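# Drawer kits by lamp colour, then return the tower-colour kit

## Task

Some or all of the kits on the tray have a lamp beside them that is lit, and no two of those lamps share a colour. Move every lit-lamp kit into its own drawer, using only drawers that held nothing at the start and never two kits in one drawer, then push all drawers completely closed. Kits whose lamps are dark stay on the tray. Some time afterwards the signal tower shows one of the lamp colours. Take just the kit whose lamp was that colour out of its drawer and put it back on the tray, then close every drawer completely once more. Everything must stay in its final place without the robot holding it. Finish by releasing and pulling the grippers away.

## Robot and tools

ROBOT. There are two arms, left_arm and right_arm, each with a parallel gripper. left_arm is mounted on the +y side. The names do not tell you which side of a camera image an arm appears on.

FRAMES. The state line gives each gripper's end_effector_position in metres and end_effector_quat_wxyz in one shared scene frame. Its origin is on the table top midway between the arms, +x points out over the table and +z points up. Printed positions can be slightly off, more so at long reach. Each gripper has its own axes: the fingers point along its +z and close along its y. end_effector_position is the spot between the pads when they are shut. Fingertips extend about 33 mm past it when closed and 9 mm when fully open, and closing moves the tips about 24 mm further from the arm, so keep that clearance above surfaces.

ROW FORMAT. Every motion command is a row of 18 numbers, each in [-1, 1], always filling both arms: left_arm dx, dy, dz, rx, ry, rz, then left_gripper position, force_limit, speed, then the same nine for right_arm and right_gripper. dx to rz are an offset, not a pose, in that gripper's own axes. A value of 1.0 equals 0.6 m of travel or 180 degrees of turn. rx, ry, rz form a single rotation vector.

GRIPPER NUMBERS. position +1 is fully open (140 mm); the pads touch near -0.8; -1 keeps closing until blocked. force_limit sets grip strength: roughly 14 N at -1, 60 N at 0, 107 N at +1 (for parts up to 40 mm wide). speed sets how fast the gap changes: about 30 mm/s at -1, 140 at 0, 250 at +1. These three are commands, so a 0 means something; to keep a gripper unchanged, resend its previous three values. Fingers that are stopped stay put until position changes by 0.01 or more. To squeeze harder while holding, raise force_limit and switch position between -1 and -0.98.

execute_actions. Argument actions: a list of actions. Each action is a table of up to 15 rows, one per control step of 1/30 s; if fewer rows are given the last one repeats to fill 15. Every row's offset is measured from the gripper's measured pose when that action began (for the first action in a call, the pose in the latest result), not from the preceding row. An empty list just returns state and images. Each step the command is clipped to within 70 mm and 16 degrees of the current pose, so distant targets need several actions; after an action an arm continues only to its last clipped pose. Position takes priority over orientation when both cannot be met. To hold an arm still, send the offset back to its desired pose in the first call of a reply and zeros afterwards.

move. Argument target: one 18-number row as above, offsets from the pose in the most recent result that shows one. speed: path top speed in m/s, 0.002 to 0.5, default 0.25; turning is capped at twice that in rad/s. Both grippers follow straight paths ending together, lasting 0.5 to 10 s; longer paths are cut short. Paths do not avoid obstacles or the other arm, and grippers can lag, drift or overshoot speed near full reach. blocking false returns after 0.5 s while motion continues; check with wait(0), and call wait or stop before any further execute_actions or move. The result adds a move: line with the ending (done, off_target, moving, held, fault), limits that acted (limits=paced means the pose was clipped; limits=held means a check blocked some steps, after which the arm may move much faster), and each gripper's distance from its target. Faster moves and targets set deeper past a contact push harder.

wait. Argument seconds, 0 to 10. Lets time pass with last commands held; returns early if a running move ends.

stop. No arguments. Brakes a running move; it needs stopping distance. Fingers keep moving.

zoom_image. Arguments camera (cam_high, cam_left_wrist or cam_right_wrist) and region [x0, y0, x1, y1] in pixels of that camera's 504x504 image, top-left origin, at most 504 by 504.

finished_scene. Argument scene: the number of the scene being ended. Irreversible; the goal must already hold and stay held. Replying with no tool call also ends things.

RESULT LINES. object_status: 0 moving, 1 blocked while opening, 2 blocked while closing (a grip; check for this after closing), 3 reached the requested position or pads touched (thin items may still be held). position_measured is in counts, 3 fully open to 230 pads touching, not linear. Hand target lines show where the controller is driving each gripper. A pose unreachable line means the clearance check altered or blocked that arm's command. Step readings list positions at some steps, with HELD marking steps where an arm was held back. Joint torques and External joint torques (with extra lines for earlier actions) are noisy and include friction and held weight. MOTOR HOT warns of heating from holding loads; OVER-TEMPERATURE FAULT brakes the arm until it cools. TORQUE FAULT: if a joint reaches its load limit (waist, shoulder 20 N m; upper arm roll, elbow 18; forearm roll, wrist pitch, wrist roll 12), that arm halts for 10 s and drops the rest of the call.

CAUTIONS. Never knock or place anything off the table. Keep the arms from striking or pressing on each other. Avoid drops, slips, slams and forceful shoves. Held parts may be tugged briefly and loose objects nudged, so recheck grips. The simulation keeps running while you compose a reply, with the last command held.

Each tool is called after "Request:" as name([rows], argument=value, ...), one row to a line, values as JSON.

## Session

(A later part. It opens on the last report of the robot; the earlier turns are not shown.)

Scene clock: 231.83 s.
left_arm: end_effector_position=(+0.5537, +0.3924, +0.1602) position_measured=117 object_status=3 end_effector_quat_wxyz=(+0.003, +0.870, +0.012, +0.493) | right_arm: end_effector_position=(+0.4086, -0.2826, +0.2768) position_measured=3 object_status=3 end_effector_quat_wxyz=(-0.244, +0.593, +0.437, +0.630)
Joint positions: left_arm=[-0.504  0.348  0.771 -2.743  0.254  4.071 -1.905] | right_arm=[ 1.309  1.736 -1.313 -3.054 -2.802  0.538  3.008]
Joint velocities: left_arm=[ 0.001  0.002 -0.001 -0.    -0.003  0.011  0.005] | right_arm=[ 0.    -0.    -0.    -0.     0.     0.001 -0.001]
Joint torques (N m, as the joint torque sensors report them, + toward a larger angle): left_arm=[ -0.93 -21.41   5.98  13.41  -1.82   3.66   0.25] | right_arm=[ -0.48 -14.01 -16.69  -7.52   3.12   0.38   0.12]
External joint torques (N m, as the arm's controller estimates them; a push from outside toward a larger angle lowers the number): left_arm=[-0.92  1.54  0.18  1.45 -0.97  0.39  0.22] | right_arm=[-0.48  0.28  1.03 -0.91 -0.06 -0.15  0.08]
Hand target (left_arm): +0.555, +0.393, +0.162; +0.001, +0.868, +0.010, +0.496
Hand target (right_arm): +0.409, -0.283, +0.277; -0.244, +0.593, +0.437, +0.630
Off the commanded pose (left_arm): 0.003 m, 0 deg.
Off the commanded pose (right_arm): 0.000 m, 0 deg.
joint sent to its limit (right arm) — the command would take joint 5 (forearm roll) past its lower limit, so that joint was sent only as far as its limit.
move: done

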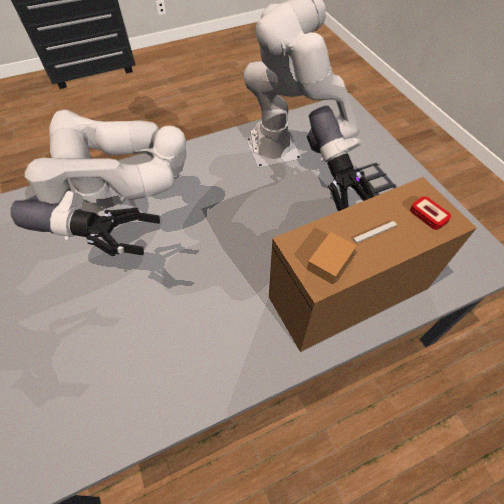

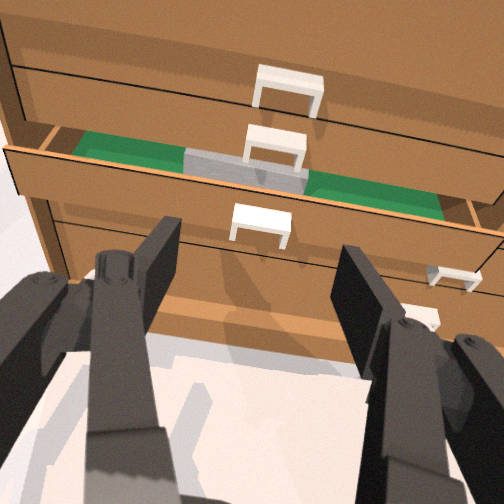

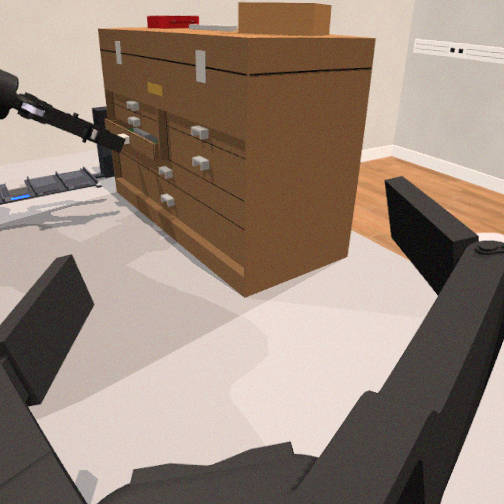

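Request:
move(target=[0.016,0,0.012,0,0,0,0.1,0,0,0,0,0,0,0,0,1,0,0], speed=0.04)

Request:
move(target=[0,0,0,0,0,0,-1,0,0,0,0,0,0,0,0,1,0,0])

Request:
move(target=[0.027,0,0.046,0,0,0,-1,0,0,0,0,0,0,0,0,1,0,0], speed=0.04)

Request:
move(target=[0,0,0,0,0,0,0.1,0,0,0,0,0,0,0,0,1,0,0])

Scene clock: 238.30 s.
left_arm: end_effector_position=(+0.5641, +0.3929, +0.1652) position_measured=117 object_status=3 end_effector_quat_wxyz=(+0.001, +0.869, +0.010, +0.494) | right_arm: end_effector_position=(+0.4086, -0.2826, +0.2768) position_measured=3 object_status=3 end_effector_quat_wxyz=(-0.244, +0.593, +0.437, +0.630)
Joint positions: left_arm=[-0.503  0.346  0.771 -2.716  0.258  4.046 -1.906] | right_arm=[ 1.309  1.736 -1.313 -3.054 -2.802  0.538  3.008]
Joint velocities: left_arm=[ 0.001  0.001 -0.     0.004  0.003 -0.019 -0.007] | right_arm=[ 0.    -0.    -0.    -0.001 -0.     0.001 -0.   ]
Joint torques (N m, as the joint torque sensors report them, + toward a larger angle): left_arm=[  1.91 -24.39   4.86  13.77   0.2    2.83   0.01] | right_arm=[ -0.51 -13.91 -16.61  -7.31   3.13   0.37   0.13]
External joint torques (N m, as the arm's controller estimates them; a push from outside toward a larger angle lowers the number): left_arm=[ 1.92 -1.07 -1.01  1.31  1.05 -0.43 -0.01] | right_arm=[-0.5   0.38  1.07 -0.68 -0.04 -0.16  0.09]
Hand target (left_arm): +0.565, +0.393, +0.165; +0.003, +0.870, +0.012, +0.493
Hand target (right_arm): +0.409, -0.283, +0.277; -0.244, +0.593, +0.437, +0.630
Off the commanded pose (left_arm): 0.001 m, 0 deg.
Off the commanded pose (right_arm): 0.000 m, 0 deg.
joint sent to its limit (right arm) — the command would take joint 5 (forearm roll) past its lower limit, so that joint was sent only as far as its limit.
move: done

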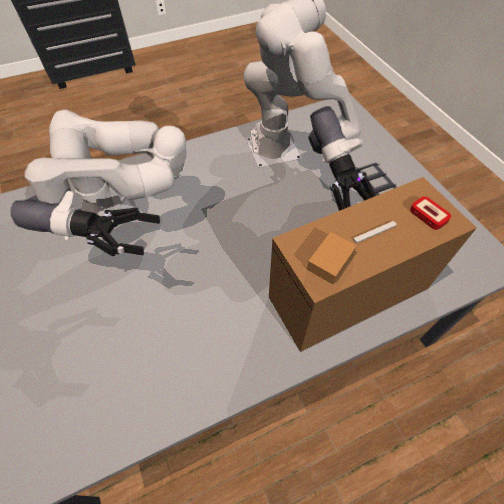

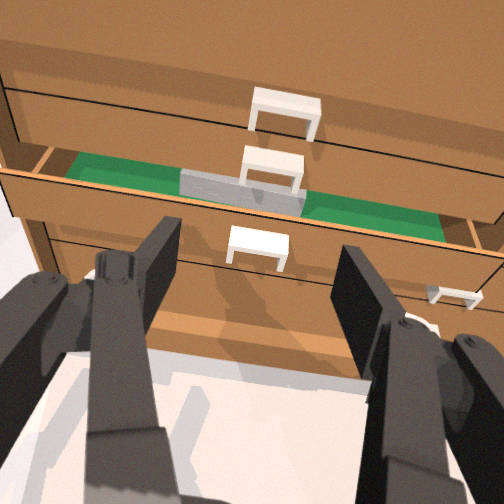

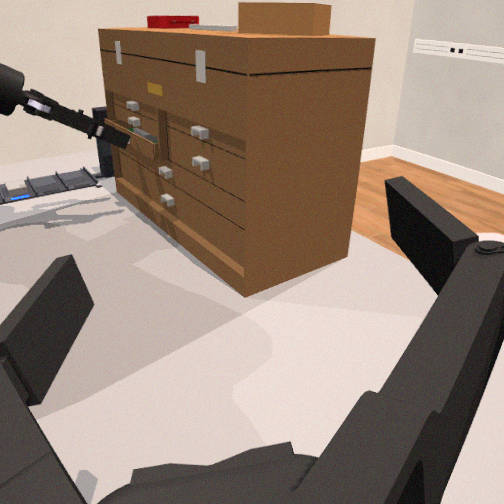

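Scene clock: 238.87 s.
left_arm: end_effector_position=(+0.5641, +0.3935, +0.1653) position_measured=195 object_status=2 end_effector_quat_wxyz=(+0.001, +0.869, +0.011, +0.494) | right_arm: end_effector_position=(+0.4086, -0.2826, +0.2768) position_measured=3 object_status=3 end_effector_quat_wxyz=(-0.244, +0.593, +0.437, +0.630)
Joint positions: left_arm=[-0.503  0.346  0.772 -2.716  0.257  4.046 -1.907] | right_arm=[ 1.309  1.736 -1.313 -3.054 -2.802  0.538  3.008]
Joint velocities: left_arm=[ 0.001  0.001  0.    -0.    -0.001 -0.001  0.   ] | right_arm=[ 0.     0.002  0.    -0.    -0.     0.    -0.   ]
Joint torques (N m, as the joint torque sensors report them, + toward a larger angle): left_arm=[  0.3  -22.96   5.5   12.27  -0.72   3.27   0.11] | right_arm=[ -0.39 -13.62 -16.77  -7.23   3.15   0.38   0.14]
External joint torques (N m, as the arm's controller estimates them; a push from outside toward a larger angle lowers the number): left_arm=[ 0.29  0.38 -0.39 -0.21  0.14  0.    0.09] | right_arm=[-0.41  0.63  0.93 -0.63 -0.02 -0.14  0.1 ]
Hand target (left_arm): +0.564, +0.393, +0.165; +0.001, +0.869, +0.010, +0.494
Hand target (right_arm): +0.409, -0.283, +0.277; -0.244, +0.593, +0.437, +0.630
Off the commanded pose (left_arm): 0.001 m, 0 deg.
Off the commanded pose (right_arm): 0.000 m, 0 deg.
joint sent to its limit (right arm) — the command would take joint 5 (forearm roll) past its lower limit, so that joint was sent only as far as its limit.
move: done

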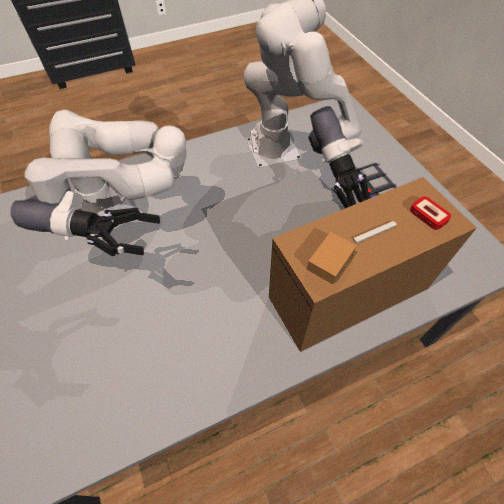

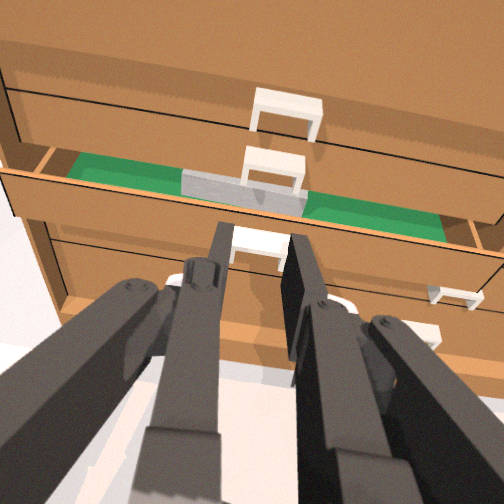

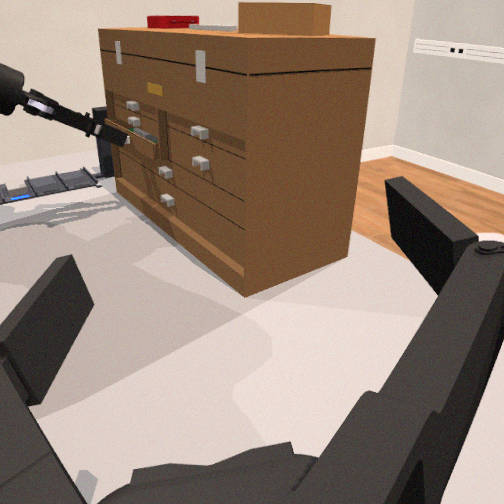

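Scene clock: 239.90 s.
left_arm: end_effector_position=(+0.5905, +0.3944, +0.1646) position_measured=195 object_status=2 end_effector_quat_wxyz=(+0.001, +0.869, +0.009, +0.494) | right_arm: end_effector_position=(+0.4086, -0.2826, +0.2768) position_measured=3 object_status=3 end_effector_quat_wxyz=(-0.244, +0.593, +0.437, +0.630)
Joint positions: left_arm=[-0.464  0.39   0.741 -2.631  0.278  4.01  -1.944] | right_arm=[ 1.309  1.736 -1.313 -3.054 -2.802  0.538  3.008]
Joint velocities: left_arm=[ 0.01  -0.001 -0.007  0.004  0.008  0.    -0.02 ] | right_arm=[ 0.     0.     0.001 -0.002  0.     0.    -0.   ]
Joint torques (N m, as the joint torque sensors report them, + toward a larger angle): left_arm=[  2.36 -21.94   4.5   21.55  -0.66   1.62  -0.06] | right_arm=[ -0.28 -13.84 -16.65  -7.34   3.13   0.37   0.13]
External joint torques (N m, as the arm's controller estimates them; a push from outside toward a larger angle lowers the number): left_arm=[ 2.48  4.02 -2.13  8.19  0.29 -1.65 -0.08] | right_arm=[-0.29  0.43  1.03 -0.67 -0.05 -0.16  0.09]
Hand target (left_arm): +0.596, +0.394, +0.165; +0.001, +0.869, +0.011, +0.494
Hand target (right_arm): +0.409, -0.283, +0.277; -0.244, +0.593, +0.437, +0.630
Off the commanded pose (left_arm): 0.006 m, 0 deg.
Off the commanded pose (right_arm): 0.000 m, 0 deg.
joint sent to its limit (right arm) — the command would take joint 5 (forearm roll) past its lower limit, so that joint was sent only as far as its limit.
move: off_target (left_arm)

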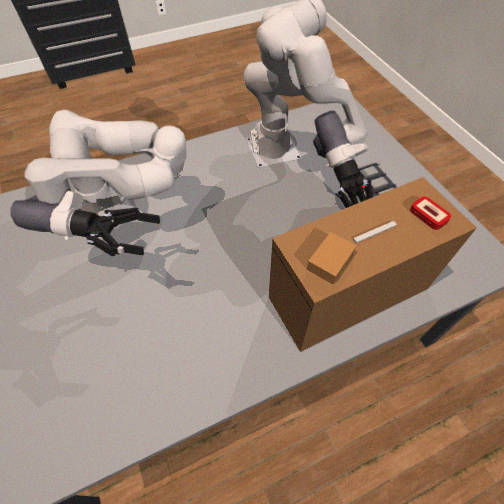

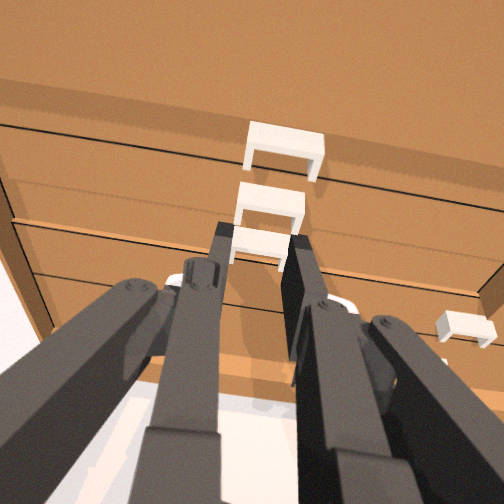

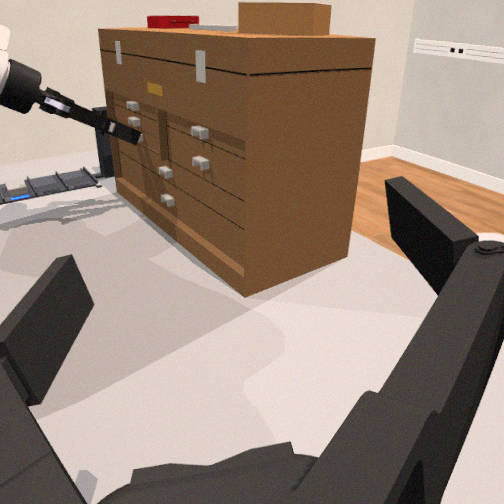

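Scene clock: 240.47 s.
left_arm: end_effector_position=(+0.5898, +0.3944, +0.1645) position_measured=117 object_status=0 end_effector_quat_wxyz=(+0.001, +0.869, +0.010, +0.494) | right_arm: end_effector_position=(+0.4086, -0.2826, +0.2768) position_measured=3 object_status=3 end_effector_quat_wxyz=(-0.244, +0.593, +0.437, +0.630)
Joint positions: left_arm=[-0.464  0.389  0.741 -2.633  0.278  4.012 -1.944] | right_arm=[ 1.309  1.736 -1.313 -3.054 -2.802  0.538  3.008]
Joint velocities: left_arm=[-0.001  0.001 -0.     0.001 -0.     0.001  0.   ] | right_arm=[-0.     0.001 -0.    -0.    -0.001 -0.001 -0.   ]
Joint torques (N m, as the joint torque sensors report them, + toward a larger angle): left_arm=[  0.44 -24.37   6.06  14.26  -0.98   3.02   0.11] | right_arm=[ -0.52 -14.07 -16.71  -7.31   3.11   0.39   0.13]
External joint torques (N m, as the arm's controller estimates them; a push from outside toward a larger angle lowers the number): left_arm=[ 0.56  1.39 -0.51  1.04 -0.05 -0.22  0.09] | right_arm=[-0.52  0.21  0.99 -0.69 -0.06 -0.14  0.09]
Hand target (left_arm): +0.591, +0.394, +0.165; +0.001, +0.869, +0.009, +0.494
Hand target (right_arm): +0.409, -0.283, +0.277; -0.244, +0.593, +0.437, +0.630
Off the commanded pose (left_arm): 0.001 m, 0 deg.
Off the commanded pose (right_arm): 0.000 m, 0 deg.
joint sent to its limit (right arm) — the command would take joint 5 (forearm roll) past its lower limit, so that joint was sent only as far as its limit.
move: done

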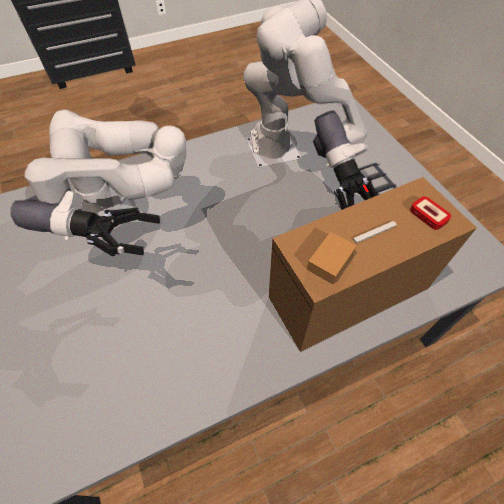

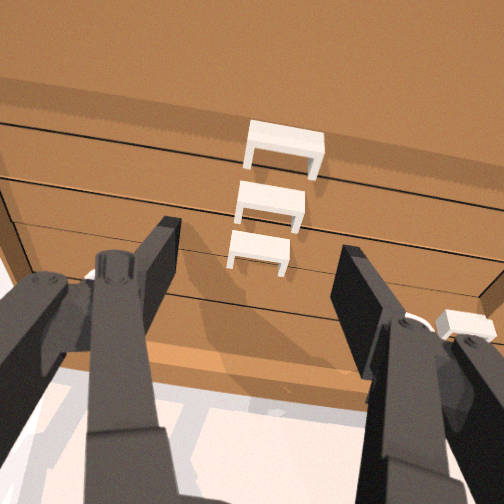

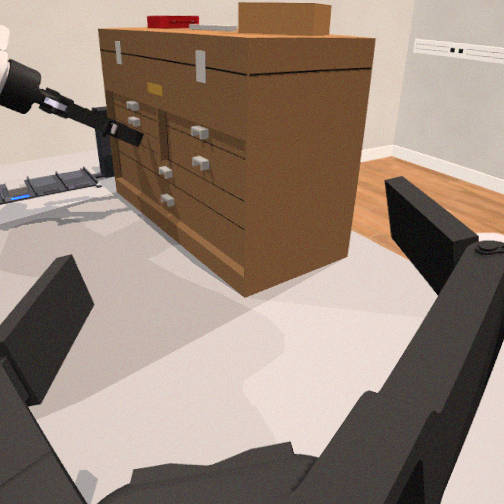

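Request:
move(target=[-0.03,0,-0.05,0,0,0,0.1,0,0,0,0,0,0,0,0,1,0,0], speed=0.12)

Request:
move(target=[-0.06,0.2,0.035,0,-0.02,0,0.1,0,0,0,0,0,0,0,0,1,0,0], speed=0.15)

Scene clock: 243.73 s.
left_arm: end_effector_position=(+0.5555, +0.3930, +0.1629) position_measured=117 object_status=3 end_effector_quat_wxyz=(+0.003, +0.870, +0.012, +0.493) | right_arm: end_effector_position=(+0.4086, -0.2826, +0.2768) position_measured=3 object_status=3 end_effector_quat_wxyz=(-0.244, +0.593, +0.437, +0.630)
Joint positions: left_arm=[-0.506  0.339  0.776 -2.74   0.258  4.061 -1.904] | right_arm=[ 1.309  1.736 -1.313 -3.054 -2.802  0.538  3.008]
Joint velocities: left_arm=[-0.011  0.     0.01   0.001 -0.002  0.011  0.019] | right_arm=[ 0.    -0.001  0.001  0.001  0.     0.     0.   ]
Joint torques (N m, as the joint torque sensors report them, + toward a larger angle): left_arm=[ -0.67 -22.7    5.96  10.38  -1.86   3.73   0.29] | right_arm=[ -0.41 -13.95 -16.5   -7.19   3.17   0.38   0.13]
External joint torques (N m, as the arm's controller estimates them; a push from outside toward a larger angle lowers the number): left_arm=[-0.69  0.18  0.24 -1.89 -1.01  0.46  0.27] | right_arm=[-0.39  0.34  1.18 -0.57  0.   -0.14  0.08]
Hand target (left_arm): +0.555, +0.393, +0.164; +0.001, +0.869, +0.009, +0.495
Hand target (right_arm): +0.409, -0.283, +0.277; -0.244, +0.593, +0.437, +0.630
Off the commanded pose (left_arm): 0.002 m, 0 deg.
Off the commanded pose (right_arm): 0.000 m, 0 deg.
joint sent to its limit (right arm) — the command would take joint 5 (forearm roll) past its lower limit, so that joint was sent only as far as its limit.
move: done

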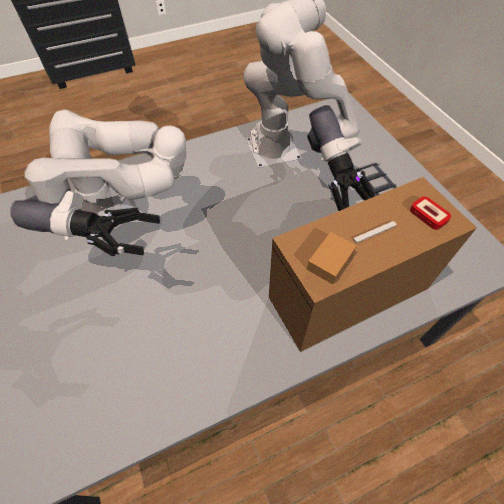

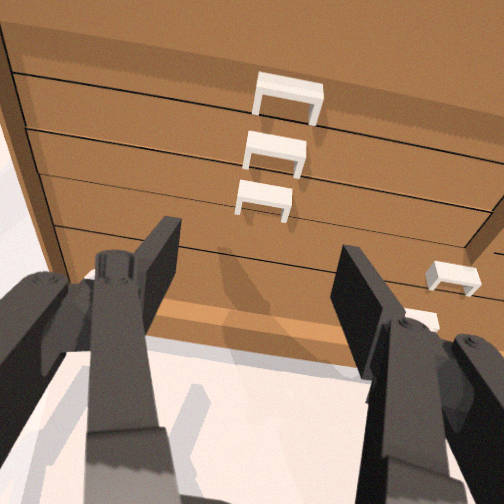

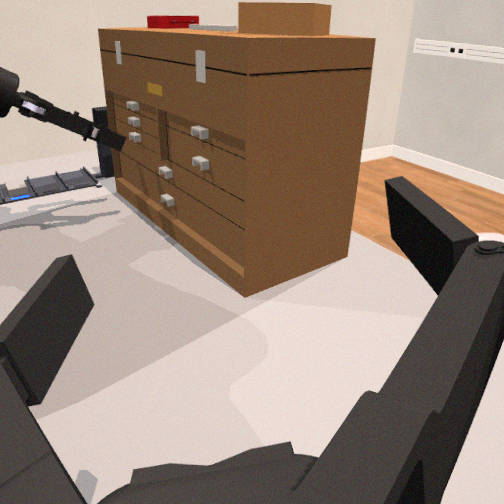

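Scene clock: 245.20 s.
left_arm: end_effector_position=(+0.5574, +0.2696, +0.1232) position_measured=117 object_status=3 end_effector_quat_wxyz=(+0.007, +0.885, +0.012, +0.466) | right_arm: end_effector_position=(+0.4086, -0.2826, +0.2768) position_measured=3 object_status=3 end_effector_quat_wxyz=(-0.244, +0.593, +0.437, +0.630)
Joint positions: left_arm=[-0.817  0.431  0.678 -2.684 -0.142  3.938 -1.9  ] | right_arm=[ 1.309  1.736 -1.313 -3.054 -2.802  0.538  3.008]
Joint velocities: left_arm=[-0.     0.001  0.     0.001 -0.007 -0.007 -0.001] | right_arm=[-0.001 -0.    -0.003 -0.    -0.001 -0.001  0.   ]
Joint torques (N m, as the joint torque sensors report them, + toward a larger angle): left_arm=[ -2.09 -23.97   7.39  12.04  -1.72   2.96   0.35] | right_arm=[ -0.51 -13.8  -16.68  -7.17   3.13   0.37   0.14]
External joint torques (N m, as the arm's controller estimates them; a push from outside toward a larger angle lowers the number): left_arm=[-2.1   1.33  0.29  0.9  -1.   -0.38  0.33] | right_arm=[-0.49  0.47  1.05 -0.56 -0.05 -0.16  0.1 ]
Hand target (left_arm): +0.558, +0.271, +0.123; +0.005, +0.885, +0.012, +0.465
Hand target (right_arm): +0.409, -0.283, +0.277; -0.244, +0.593, +0.437, +0.630
Off the commanded pose (left_arm): 0.003 m, 0 deg.
Off the commanded pose (right_arm): 0.000 m, 0 deg.
joint sent to its limit (right arm) — the command would take joint 5 (forearm roll) past its lower limit, so that joint was sent only as far as its limit.
move: done

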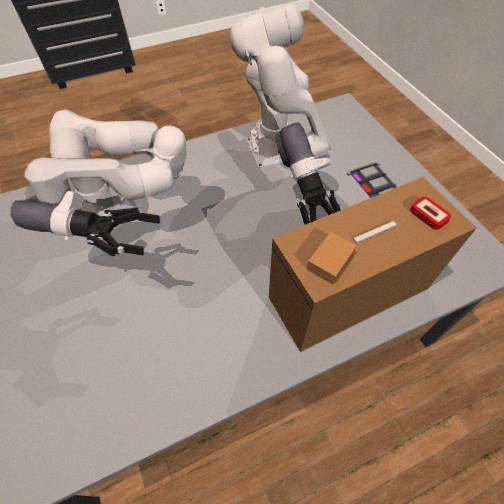

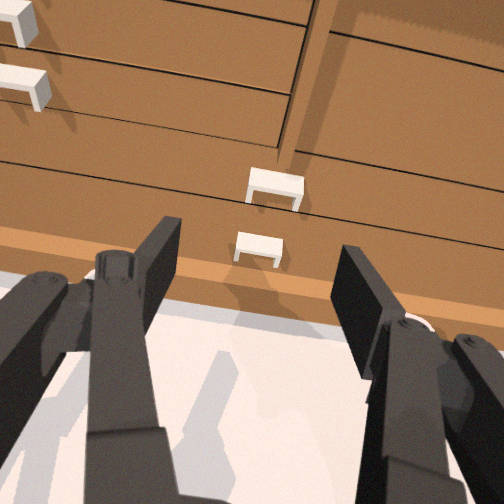

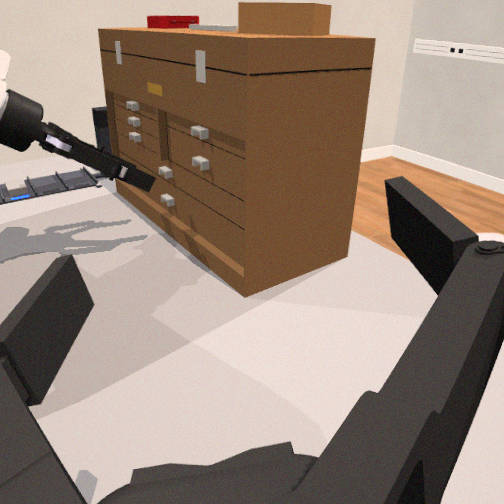

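Request:
move(target=[0.042,0.008,0.038,0,0,0.01,0.1,0,0,0,0,0,0,0,0,1,0,0], speed=0.06)

Request:
move(target=[0,0,0,0,0,0,-1,0,0,0,0,0,0,0,0,1,0,0])

Request:
move(target=[-0.047,0,-0.075,0,-0.02,0,-1,0,0,0,0,0,0,0,0,1,0,0], speed=0.07)

Scene clock: 248.93 s.
left_arm: end_effector_position=(+0.5896, +0.2647, +0.1325) position_measured=117 object_status=3 end_effector_quat_wxyz=(+0.001, +0.884, +0.001, +0.467) | right_arm: end_effector_position=(+0.4086, -0.2826, +0.2768) position_measured=3 object_status=3 end_effector_quat_wxyz=(-0.244, +0.593, +0.437, +0.630)
Joint positions: left_arm=[-0.801  0.45   0.689 -2.593 -0.114  3.868 -1.887] | right_arm=[ 1.309  1.736 -1.313 -3.054 -2.802  0.538  3.008]
Joint velocities: left_arm=[-0.001  0.002  0.001  0.     0.001 -0.011  0.004] | right_arm=[ 0.     0.001 -0.001  0.001 -0.     0.     0.001]
Joint torques (N m, as the joint torque sensors report them, + toward a larger angle): left_arm=[  1.7  -24.43   8.57  13.78   0.35   2.83   0.4 ] | right_arm=[ -0.36 -13.85 -16.78  -7.37   3.13   0.36   0.14]
External joint torques (N m, as the arm's controller estimates them; a push from outside toward a larger angle lowers the number): left_arm=[ 1.68  2.63  0.71  1.16  1.06 -0.5   0.38] | right_arm=[-0.41  0.41  0.92 -0.82 -0.04 -0.15  0.1 ]
Hand target (left_arm): +0.590, +0.266, +0.131; -0.001, +0.885, -0.002, +0.466
Hand target (right_arm): +0.409, -0.283, +0.277; -0.244, +0.593, +0.437, +0.630
Off the commanded pose (left_arm): 0.002 m, 0 deg.
Off the commanded pose (right_arm): 0.000 m, 0 deg.
joint sent to its limit (right arm) — the command would take joint 5 (forearm roll) past its lower limit, so that joint was sent only as far as its limit.
move: done

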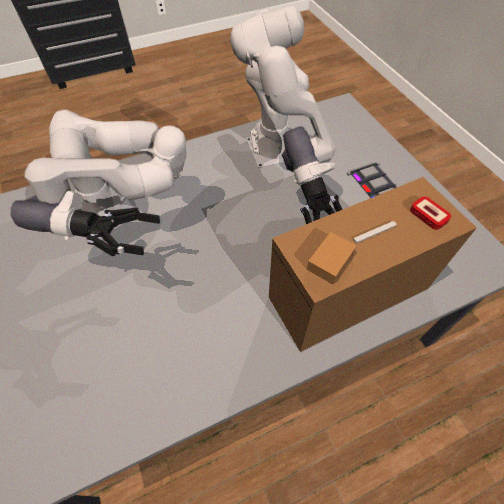

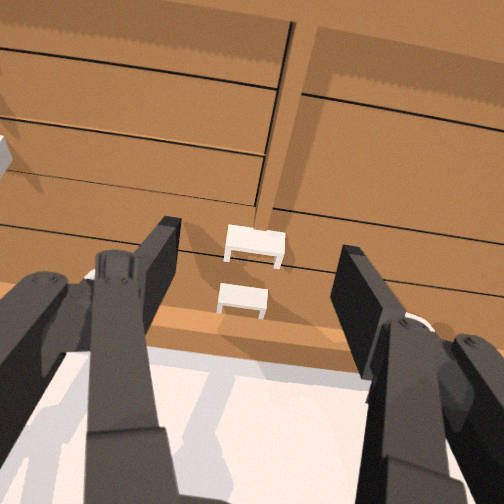

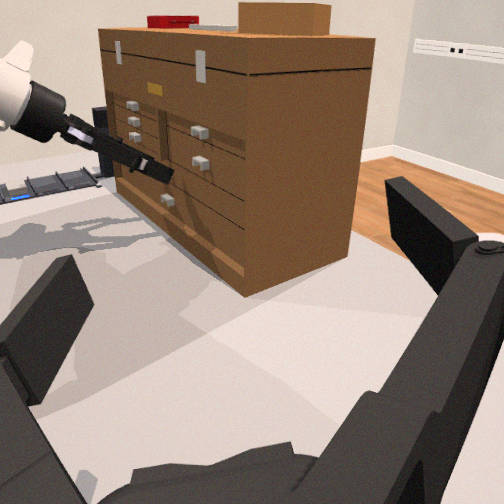

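Scene clock: 249.67 s.
left_arm: end_effector_position=(+0.5898, +0.2683, +0.1332) position_measured=233 object_status=3 end_effector_quat_wxyz=(-0.000, +0.884, +0.004, +0.468) | right_arm: end_effector_position=(+0.4086, -0.2826, +0.2768) position_measured=3 object_status=3 end_effector_quat_wxyz=(-0.244, +0.593, +0.437, +0.630)
Joint positions: left_arm=[-0.8    0.449  0.692 -2.595 -0.117  3.87  -1.887] | right_arm=[ 1.309  1.736 -1.313 -3.054 -2.802  0.538  3.008]
Joint velocities: left_arm=[-0.001  0.001  0.001 -0.     0.     0.001  0.   ] | right_arm=[ 0.001 -0.    -0.    -0.    -0.    -0.     0.   ]
Joint torques (N m, as the joint torque sensors report them, + toward a larger angle): left_arm=[ -0.79 -25.83   5.83  13.31  -0.22   3.03   0.13] | right_arm=[ -0.54 -13.85 -16.71  -7.3    3.13   0.37   0.18]
External joint torques (N m, as the arm's controller estimates them; a push from outside toward a larger angle lowers the number): left_arm=[-0.81  1.06 -2.05  0.7   0.5  -0.3   0.11] | right_arm=[-0.56  0.45  0.99 -0.72 -0.04 -0.15  0.14]
Hand target (left_arm): +0.590, +0.265, +0.133; +0.001, +0.884, +0.001, +0.467
Hand target (right_arm): +0.409, -0.283, +0.277; -0.244, +0.593, +0.437, +0.630
Off the commanded pose (left_arm): 0.004 m, 0 deg.
Off the commanded pose (right_arm): 0.000 m, 0 deg.
joint sent to its limit (right arm) — the command would take joint 5 (forearm roll) past its lower limit, so that joint was sent only as far as its limit.
move: off_target (left_arm)

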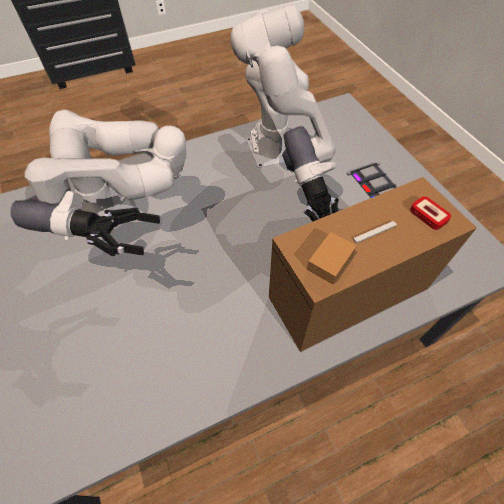

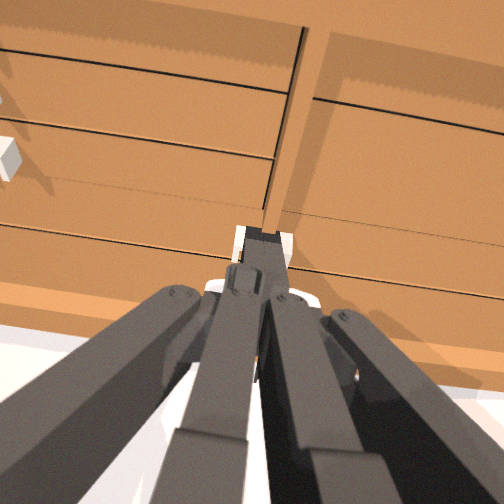

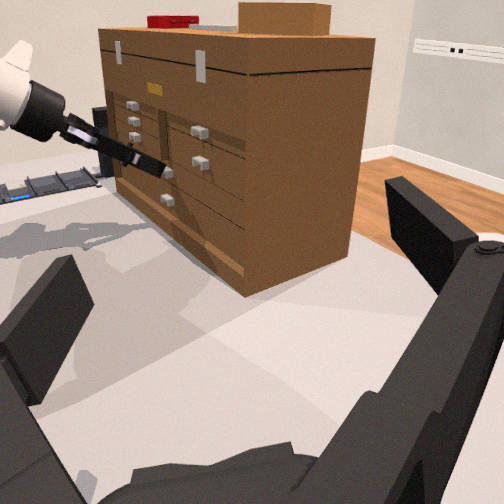

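Scene clock: 250.87 s.
left_arm: end_effector_position=(+0.5387, +0.2657, +0.1381) position_measured=233 object_status=3 end_effector_quat_wxyz=(+0.004, +0.896, +0.007, +0.444) | right_arm: end_effector_position=(+0.4086, -0.2826, +0.2768) position_measured=3 object_status=3 end_effector_quat_wxyz=(-0.244, +0.593, +0.437, +0.630)
Joint positions: left_arm=[-0.953  0.302  0.78  -2.741 -0.198  3.83  -1.802] | right_arm=[ 1.309  1.736 -1.313 -3.054 -2.802  0.538  3.008]
Joint velocities: left_arm=[-0.024 -0.001  0.023 -0.001 -0.005 -0.011  0.029] | right_arm=[-0.001  0.     0.    -0.001 -0.002  0.    -0.   ]
Joint torques (N m, as the joint torque sensors report them, + toward a larger angle): left_arm=[ -1.22 -21.2    6.55  10.59  -1.59   2.92   0.34] | right_arm=[ -0.58 -13.89 -16.66  -7.46   3.14   0.36   0.14]
External joint torques (N m, as the arm's controller estimates them; a push from outside toward a larger angle lowers the number): left_arm=[-1.29 -0.22  1.05 -1.95 -1.17 -0.5   0.32] | right_arm=[-0.54  0.38  1.03 -0.77 -0.04 -0.18  0.1 ]
Hand target (left_arm): +0.537, +0.267, +0.137; -0.000, +0.897, +0.004, +0.442
Hand target (right_arm): +0.409, -0.283, +0.277; -0.244, +0.593, +0.437, +0.630
Off the commanded pose (left_arm): 0.004 m, 1 deg.
Off the commanded pose (right_arm): 0.000 m, 0 deg.
joint sent to its limit (right arm) — the command would take joint 5 (forearm roll) past its lower limit, so that joint was sent only as far as its limit.
move: off_target (left_arm)

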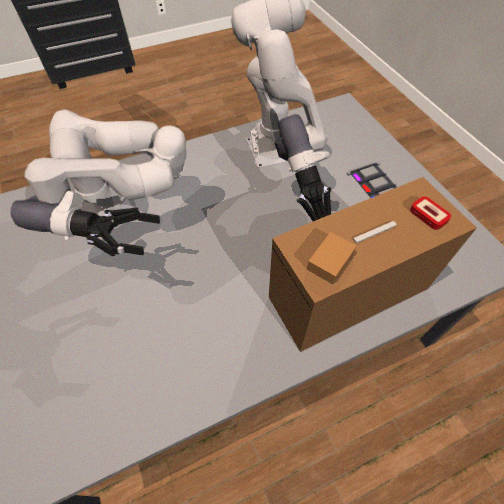

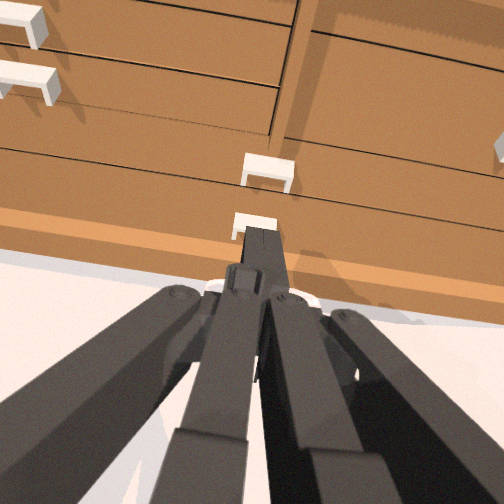

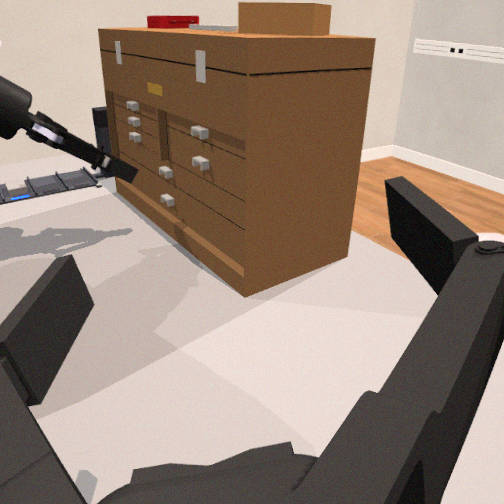

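Request:
move(target=[0.033,-0.003,0.09,0,0.01,0,0.1,0,0,0,0,0,0,0,0,1,0,0], speed=0.06)

Request:
zoom_image(camera="cam_right_wrist", region=[100, 110, 240, 230])

Scene clock: 253.57 s.
left_arm: end_effector_position=(+0.5918, +0.2701, +0.1184) position_measured=117 object_status=3 end_effector_quat_wxyz=(+0.001, +0.891, +0.005, +0.455) | right_arm: end_effector_position=(+0.4086, -0.2826, +0.2768) position_measured=3 object_status=3 end_effector_quat_wxyz=(-0.244, +0.593, +0.437, +0.630)
Joint positions: left_arm=[-0.751  0.467  0.655 -2.575 -0.095  3.848 -1.899] | right_arm=[ 1.309  1.736 -1.313 -3.054 -2.802  0.538  3.008]
Joint velocities: left_arm=[ 0.021 -0.001 -0.023  0.004  0.     0.007 -0.015] | right_arm=[ 0.     0.    -0.    -0.     0.001  0.001  0.   ]
Joint torques (N m, as the joint torque sensors report them, + toward a larger angle): left_arm=[  2.29 -26.62   6.49  12.55   0.1    3.83   0.  ] | right_arm=[ -0.47 -13.74 -16.72  -7.5    3.15   0.4    0.18]
External joint torques (N m, as the arm's controller estimates them; a push from outside toward a larger angle lowers the number): left_arm=[ 2.4   1.54 -1.33 -0.06  0.81  0.47 -0.03] | right_arm=[-0.46  0.51  0.99 -0.86 -0.02 -0.13  0.14]
Hand target (left_arm): +0.593, +0.269, +0.119; +0.004, +0.890, +0.007, +0.456
Hand target (right_arm): +0.409, -0.283, +0.277; -0.244, +0.593, +0.437, +0.630
Off the commanded pose (left_arm): 0.004 m, 1 deg.
Off the commanded pose (right_arm): 0.000 m, 0 deg.
joint sent to its limit (right arm) — the command would take joint 5 (forearm roll) past its lower limit, so that joint was sent only as far as its limit.
move: off_target (left_arm)

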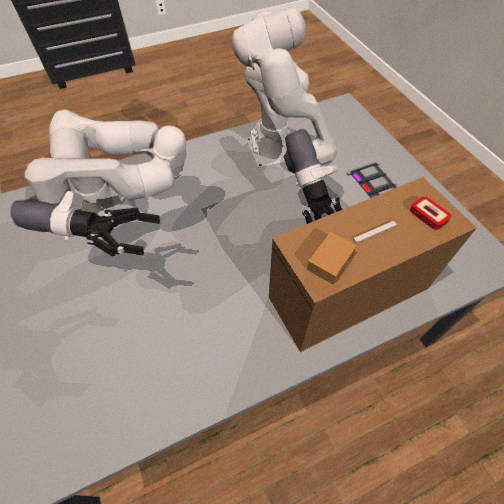

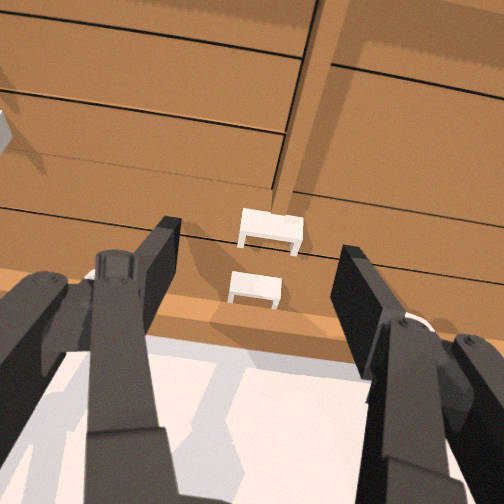

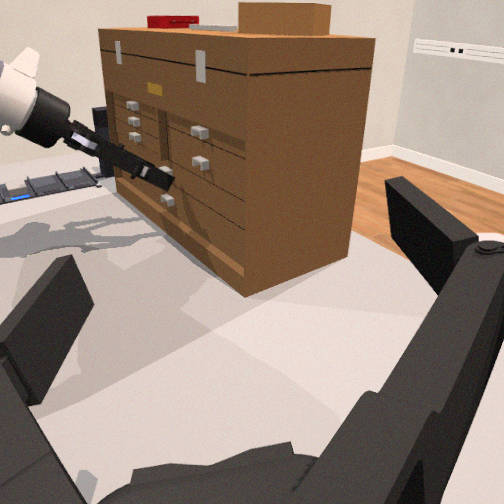

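Region (100, 110, 240, 230) of cam_right_wrist's 504x504 image, scaled by 3.600, with more detail than that image has; it fills the top 432 rows of this view, and the rest is white.

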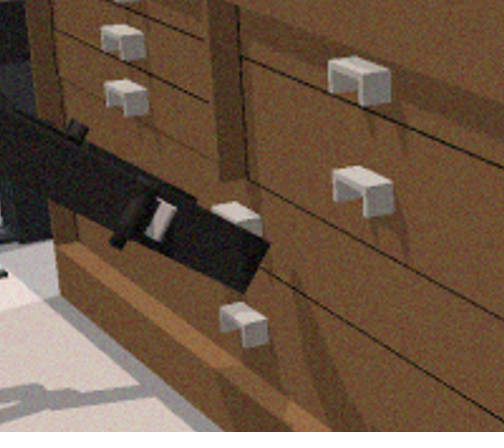

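Request:
move(target=[0.012,0.008,-0.002,0,0,0,0.1,0,0,0,0,0,0,0,0,1,0,0], speed=0.04)

Request:
move(target=[0,0,0,0,0,0,-1,0,0,0,0,0,0,0,0,1,0,0])

Scene clock: 256.20 s.
left_arm: end_effector_position=(+0.5941, +0.2650, +0.1242) position_measured=117 object_status=3 end_effector_quat_wxyz=(+0.002, +0.891, +0.006, +0.455) | right_arm: end_effector_position=(+0.4086, -0.2826, +0.2768) position_measured=3 object_status=3 end_effector_quat_wxyz=(-0.244, +0.593, +0.437, +0.630)
Joint positions: left_arm=[-0.775  0.455  0.669 -2.569 -0.103  3.829 -1.896] | right_arm=[ 1.309  1.736 -1.313 -3.054 -2.802  0.538  3.008]
Joint velocities: left_arm=[-0.014 -0.001  0.015  0.     0.001 -0.015  0.005] | right_arm=[-0.    -0.002 -0.001 -0.002  0.     0.     0.002]
Joint torques (N m, as the joint torque sensors report them, + toward a larger angle): left_arm=[ -1.07 -27.47   7.57  13.7   -1.67   2.98   0.33] | right_arm=[ -0.44 -13.58 -16.74  -7.1    3.13   0.35   0.15]
External joint torques (N m, as the arm's controller estimates them; a push from outside toward a larger angle lowers the number): left_arm=[-1.05  0.36 -0.23  0.73 -0.99 -0.36  0.31] | right_arm=[-0.4   0.73  0.98 -0.39 -0.06 -0.18  0.11]
Hand target (left_arm): +0.595, +0.265, +0.125; +0.000, +0.891, +0.005, +0.455
Hand target (right_arm): +0.409, -0.283, +0.277; -0.244, +0.593, +0.437, +0.630
Off the commanded pose (left_arm): 0.001 m, 0 deg.
Off the commanded pose (right_arm): 0.000 m, 0 deg.
joint sent to its limit (right arm) — the command would take joint 5 (forearm roll) past its lower limit, so that joint was sent only as far as its limit.
move: done

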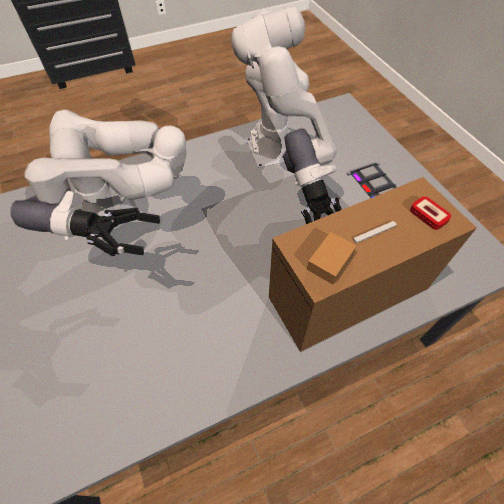

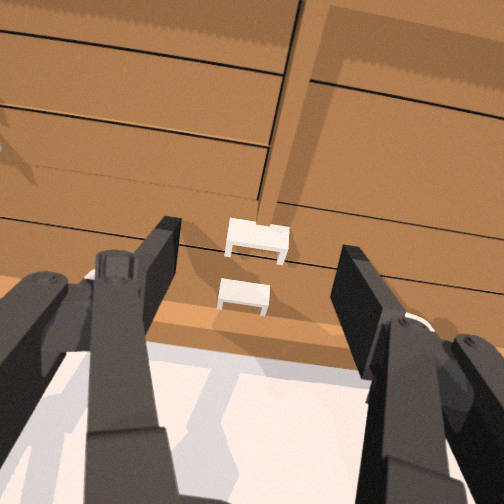

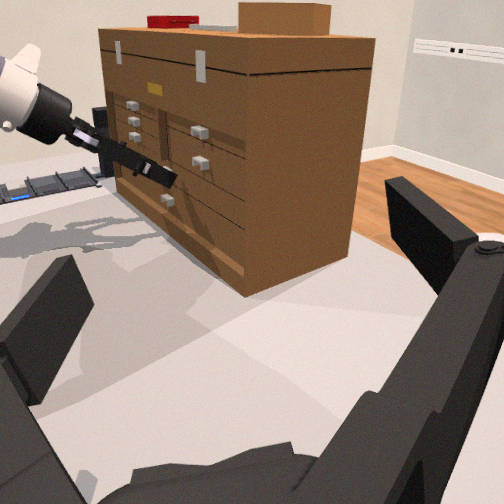

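Scene clock: 256.77 s.
left_arm: end_effector_position=(+0.5941, +0.2667, +0.1243) position_measured=193 object_status=2 end_effector_quat_wxyz=(+0.001, +0.890, +0.007, +0.455) | right_arm: end_effector_position=(+0.4086, -0.2826, +0.2768) position_measured=3 object_status=3 end_effector_quat_wxyz=(-0.244, +0.593, +0.437, +0.630)
Joint positions: left_arm=[-0.774  0.455  0.671 -2.57  -0.104  3.829 -1.896] | right_arm=[ 1.309  1.736 -1.313 -3.054 -2.802  0.538  3.008]
Joint velocities: left_arm=[ 0.001 -0.    -0.    -0.     0.     0.001 -0.   ] | right_arm=[-0.002  0.    -0.001 -0.002 -0.001  0.     0.002]
Joint torques (N m, as the joint torque sensors report them, + toward a larger angle): left_arm=[  0.06 -26.23   6.25  12.2   -0.48   3.28   0.14] | right_arm=[ -0.58 -13.81 -16.69  -7.25   3.15   0.38   0.13]
External joint torques (N m, as the arm's controller estimates them; a push from outside toward a larger angle lowers the number): left_arm=[-0.02  1.55 -1.66 -0.71  0.22 -0.07  0.12] | right_arm=[-0.52  0.46  1.02 -0.6  -0.03 -0.15  0.09]
Hand target (left_arm): +0.594, +0.265, +0.124; +0.002, +0.891, +0.006, +0.455
Hand target (right_arm): +0.409, -0.283, +0.277; -0.244, +0.593, +0.437, +0.630
Off the commanded pose (left_arm): 0.002 m, 0 deg.
Off the commanded pose (right_arm): 0.000 m, 0 deg.
joint sent to its limit (right arm) — the command would take joint 5 (forearm roll) past its lower limit, so that joint was sent only as far as its limit.
move: done

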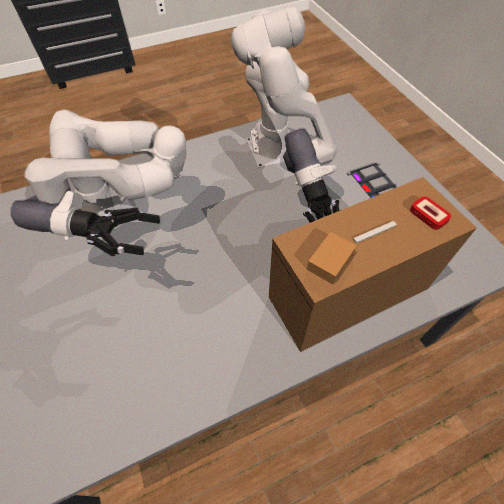

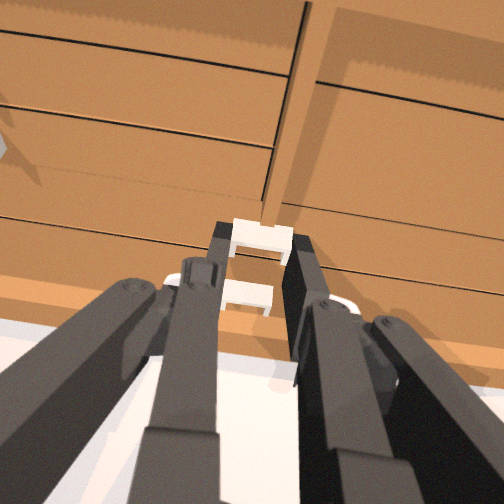

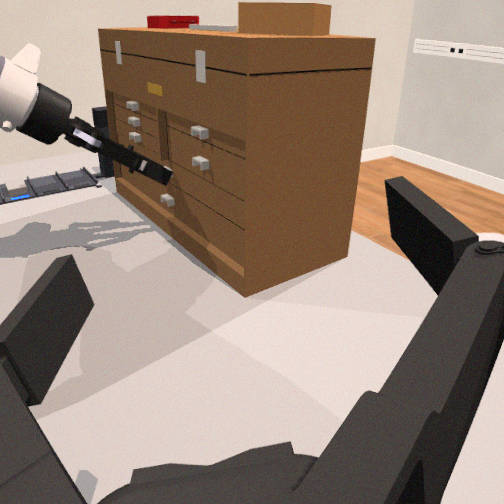

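Request:
move(target=[-0.049,0,-0.068,0,0,0,-1,0,0,0,0,0,0,0,0,1,0,0], speed=0.07)

Scene clock: 258.93 s.
left_arm: end_effector_position=(+0.5462, +0.2649, +0.1250) position_measured=193 object_status=2 end_effector_quat_wxyz=(+0.003, +0.890, +0.008, +0.456) | right_arm: end_effector_position=(+0.4086, -0.2826, +0.2768) position_measured=3 object_status=3 end_effector_quat_wxyz=(-0.244, +0.593, +0.437, +0.630)
Joint positions: left_arm=[-0.87   0.388  0.702 -2.713 -0.177  3.902 -1.859] | right_arm=[ 1.309  1.736 -1.313 -3.054 -2.802  0.538  3.008]
Joint velocities: left_arm=[-0.011 -0.001  0.004 -0.007 -0.006  0.004  0.009] | right_arm=[ 0.001  0.     0.001 -0.001  0.     0.001  0.001]
Joint torques (N m, as the joint torque sensors report them, + toward a larger angle): left_arm=[ -2.15 -24.64   6.58   8.91  -1.56   3.42   0.16] | right_arm=[ -0.82 -13.79 -16.64  -7.22   3.15   0.38   0.16]
External joint torques (N m, as the arm's controller estimates them; a push from outside toward a larger angle lowers the number): left_arm=[-2.13 -0.79  0.08 -2.47 -0.94  0.04  0.13] | right_arm=[-0.8   0.44  1.05 -0.58 -0.02 -0.15  0.12]
Hand target (left_arm): +0.544, +0.265, +0.125; +0.002, +0.890, +0.007, +0.456
Hand target (right_arm): +0.409, -0.283, +0.277; -0.244, +0.593, +0.437, +0.630
Off the commanded pose (left_arm): 0.003 m, 0 deg.
Off the commanded pose (right_arm): 0.000 m, 0 deg.
joint sent to its limit (right arm) — the command would take joint 5 (forearm roll) past its lower limit, so that joint was sent only as far as its limit.
move: done

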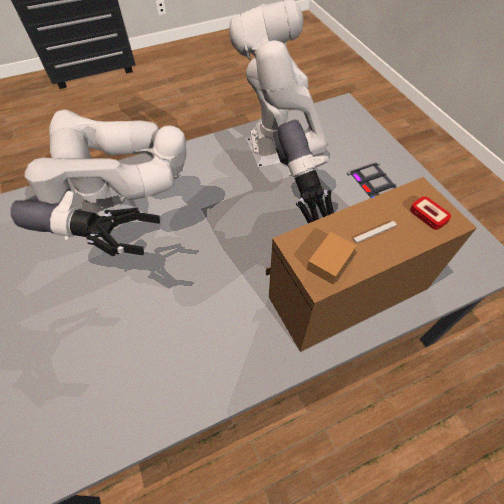

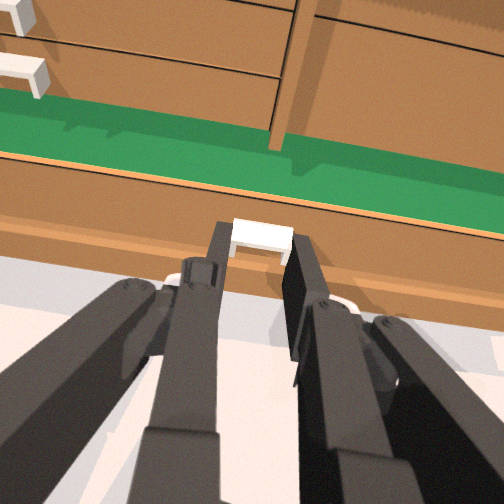

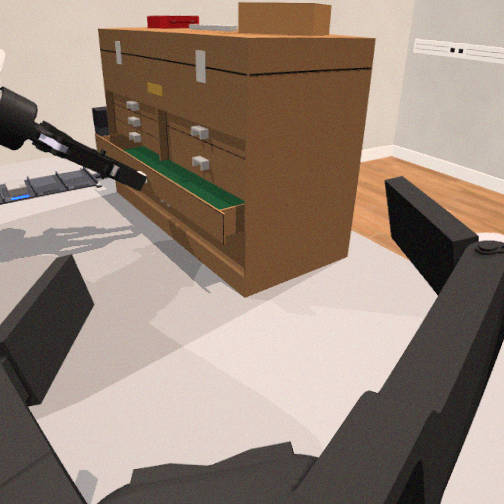

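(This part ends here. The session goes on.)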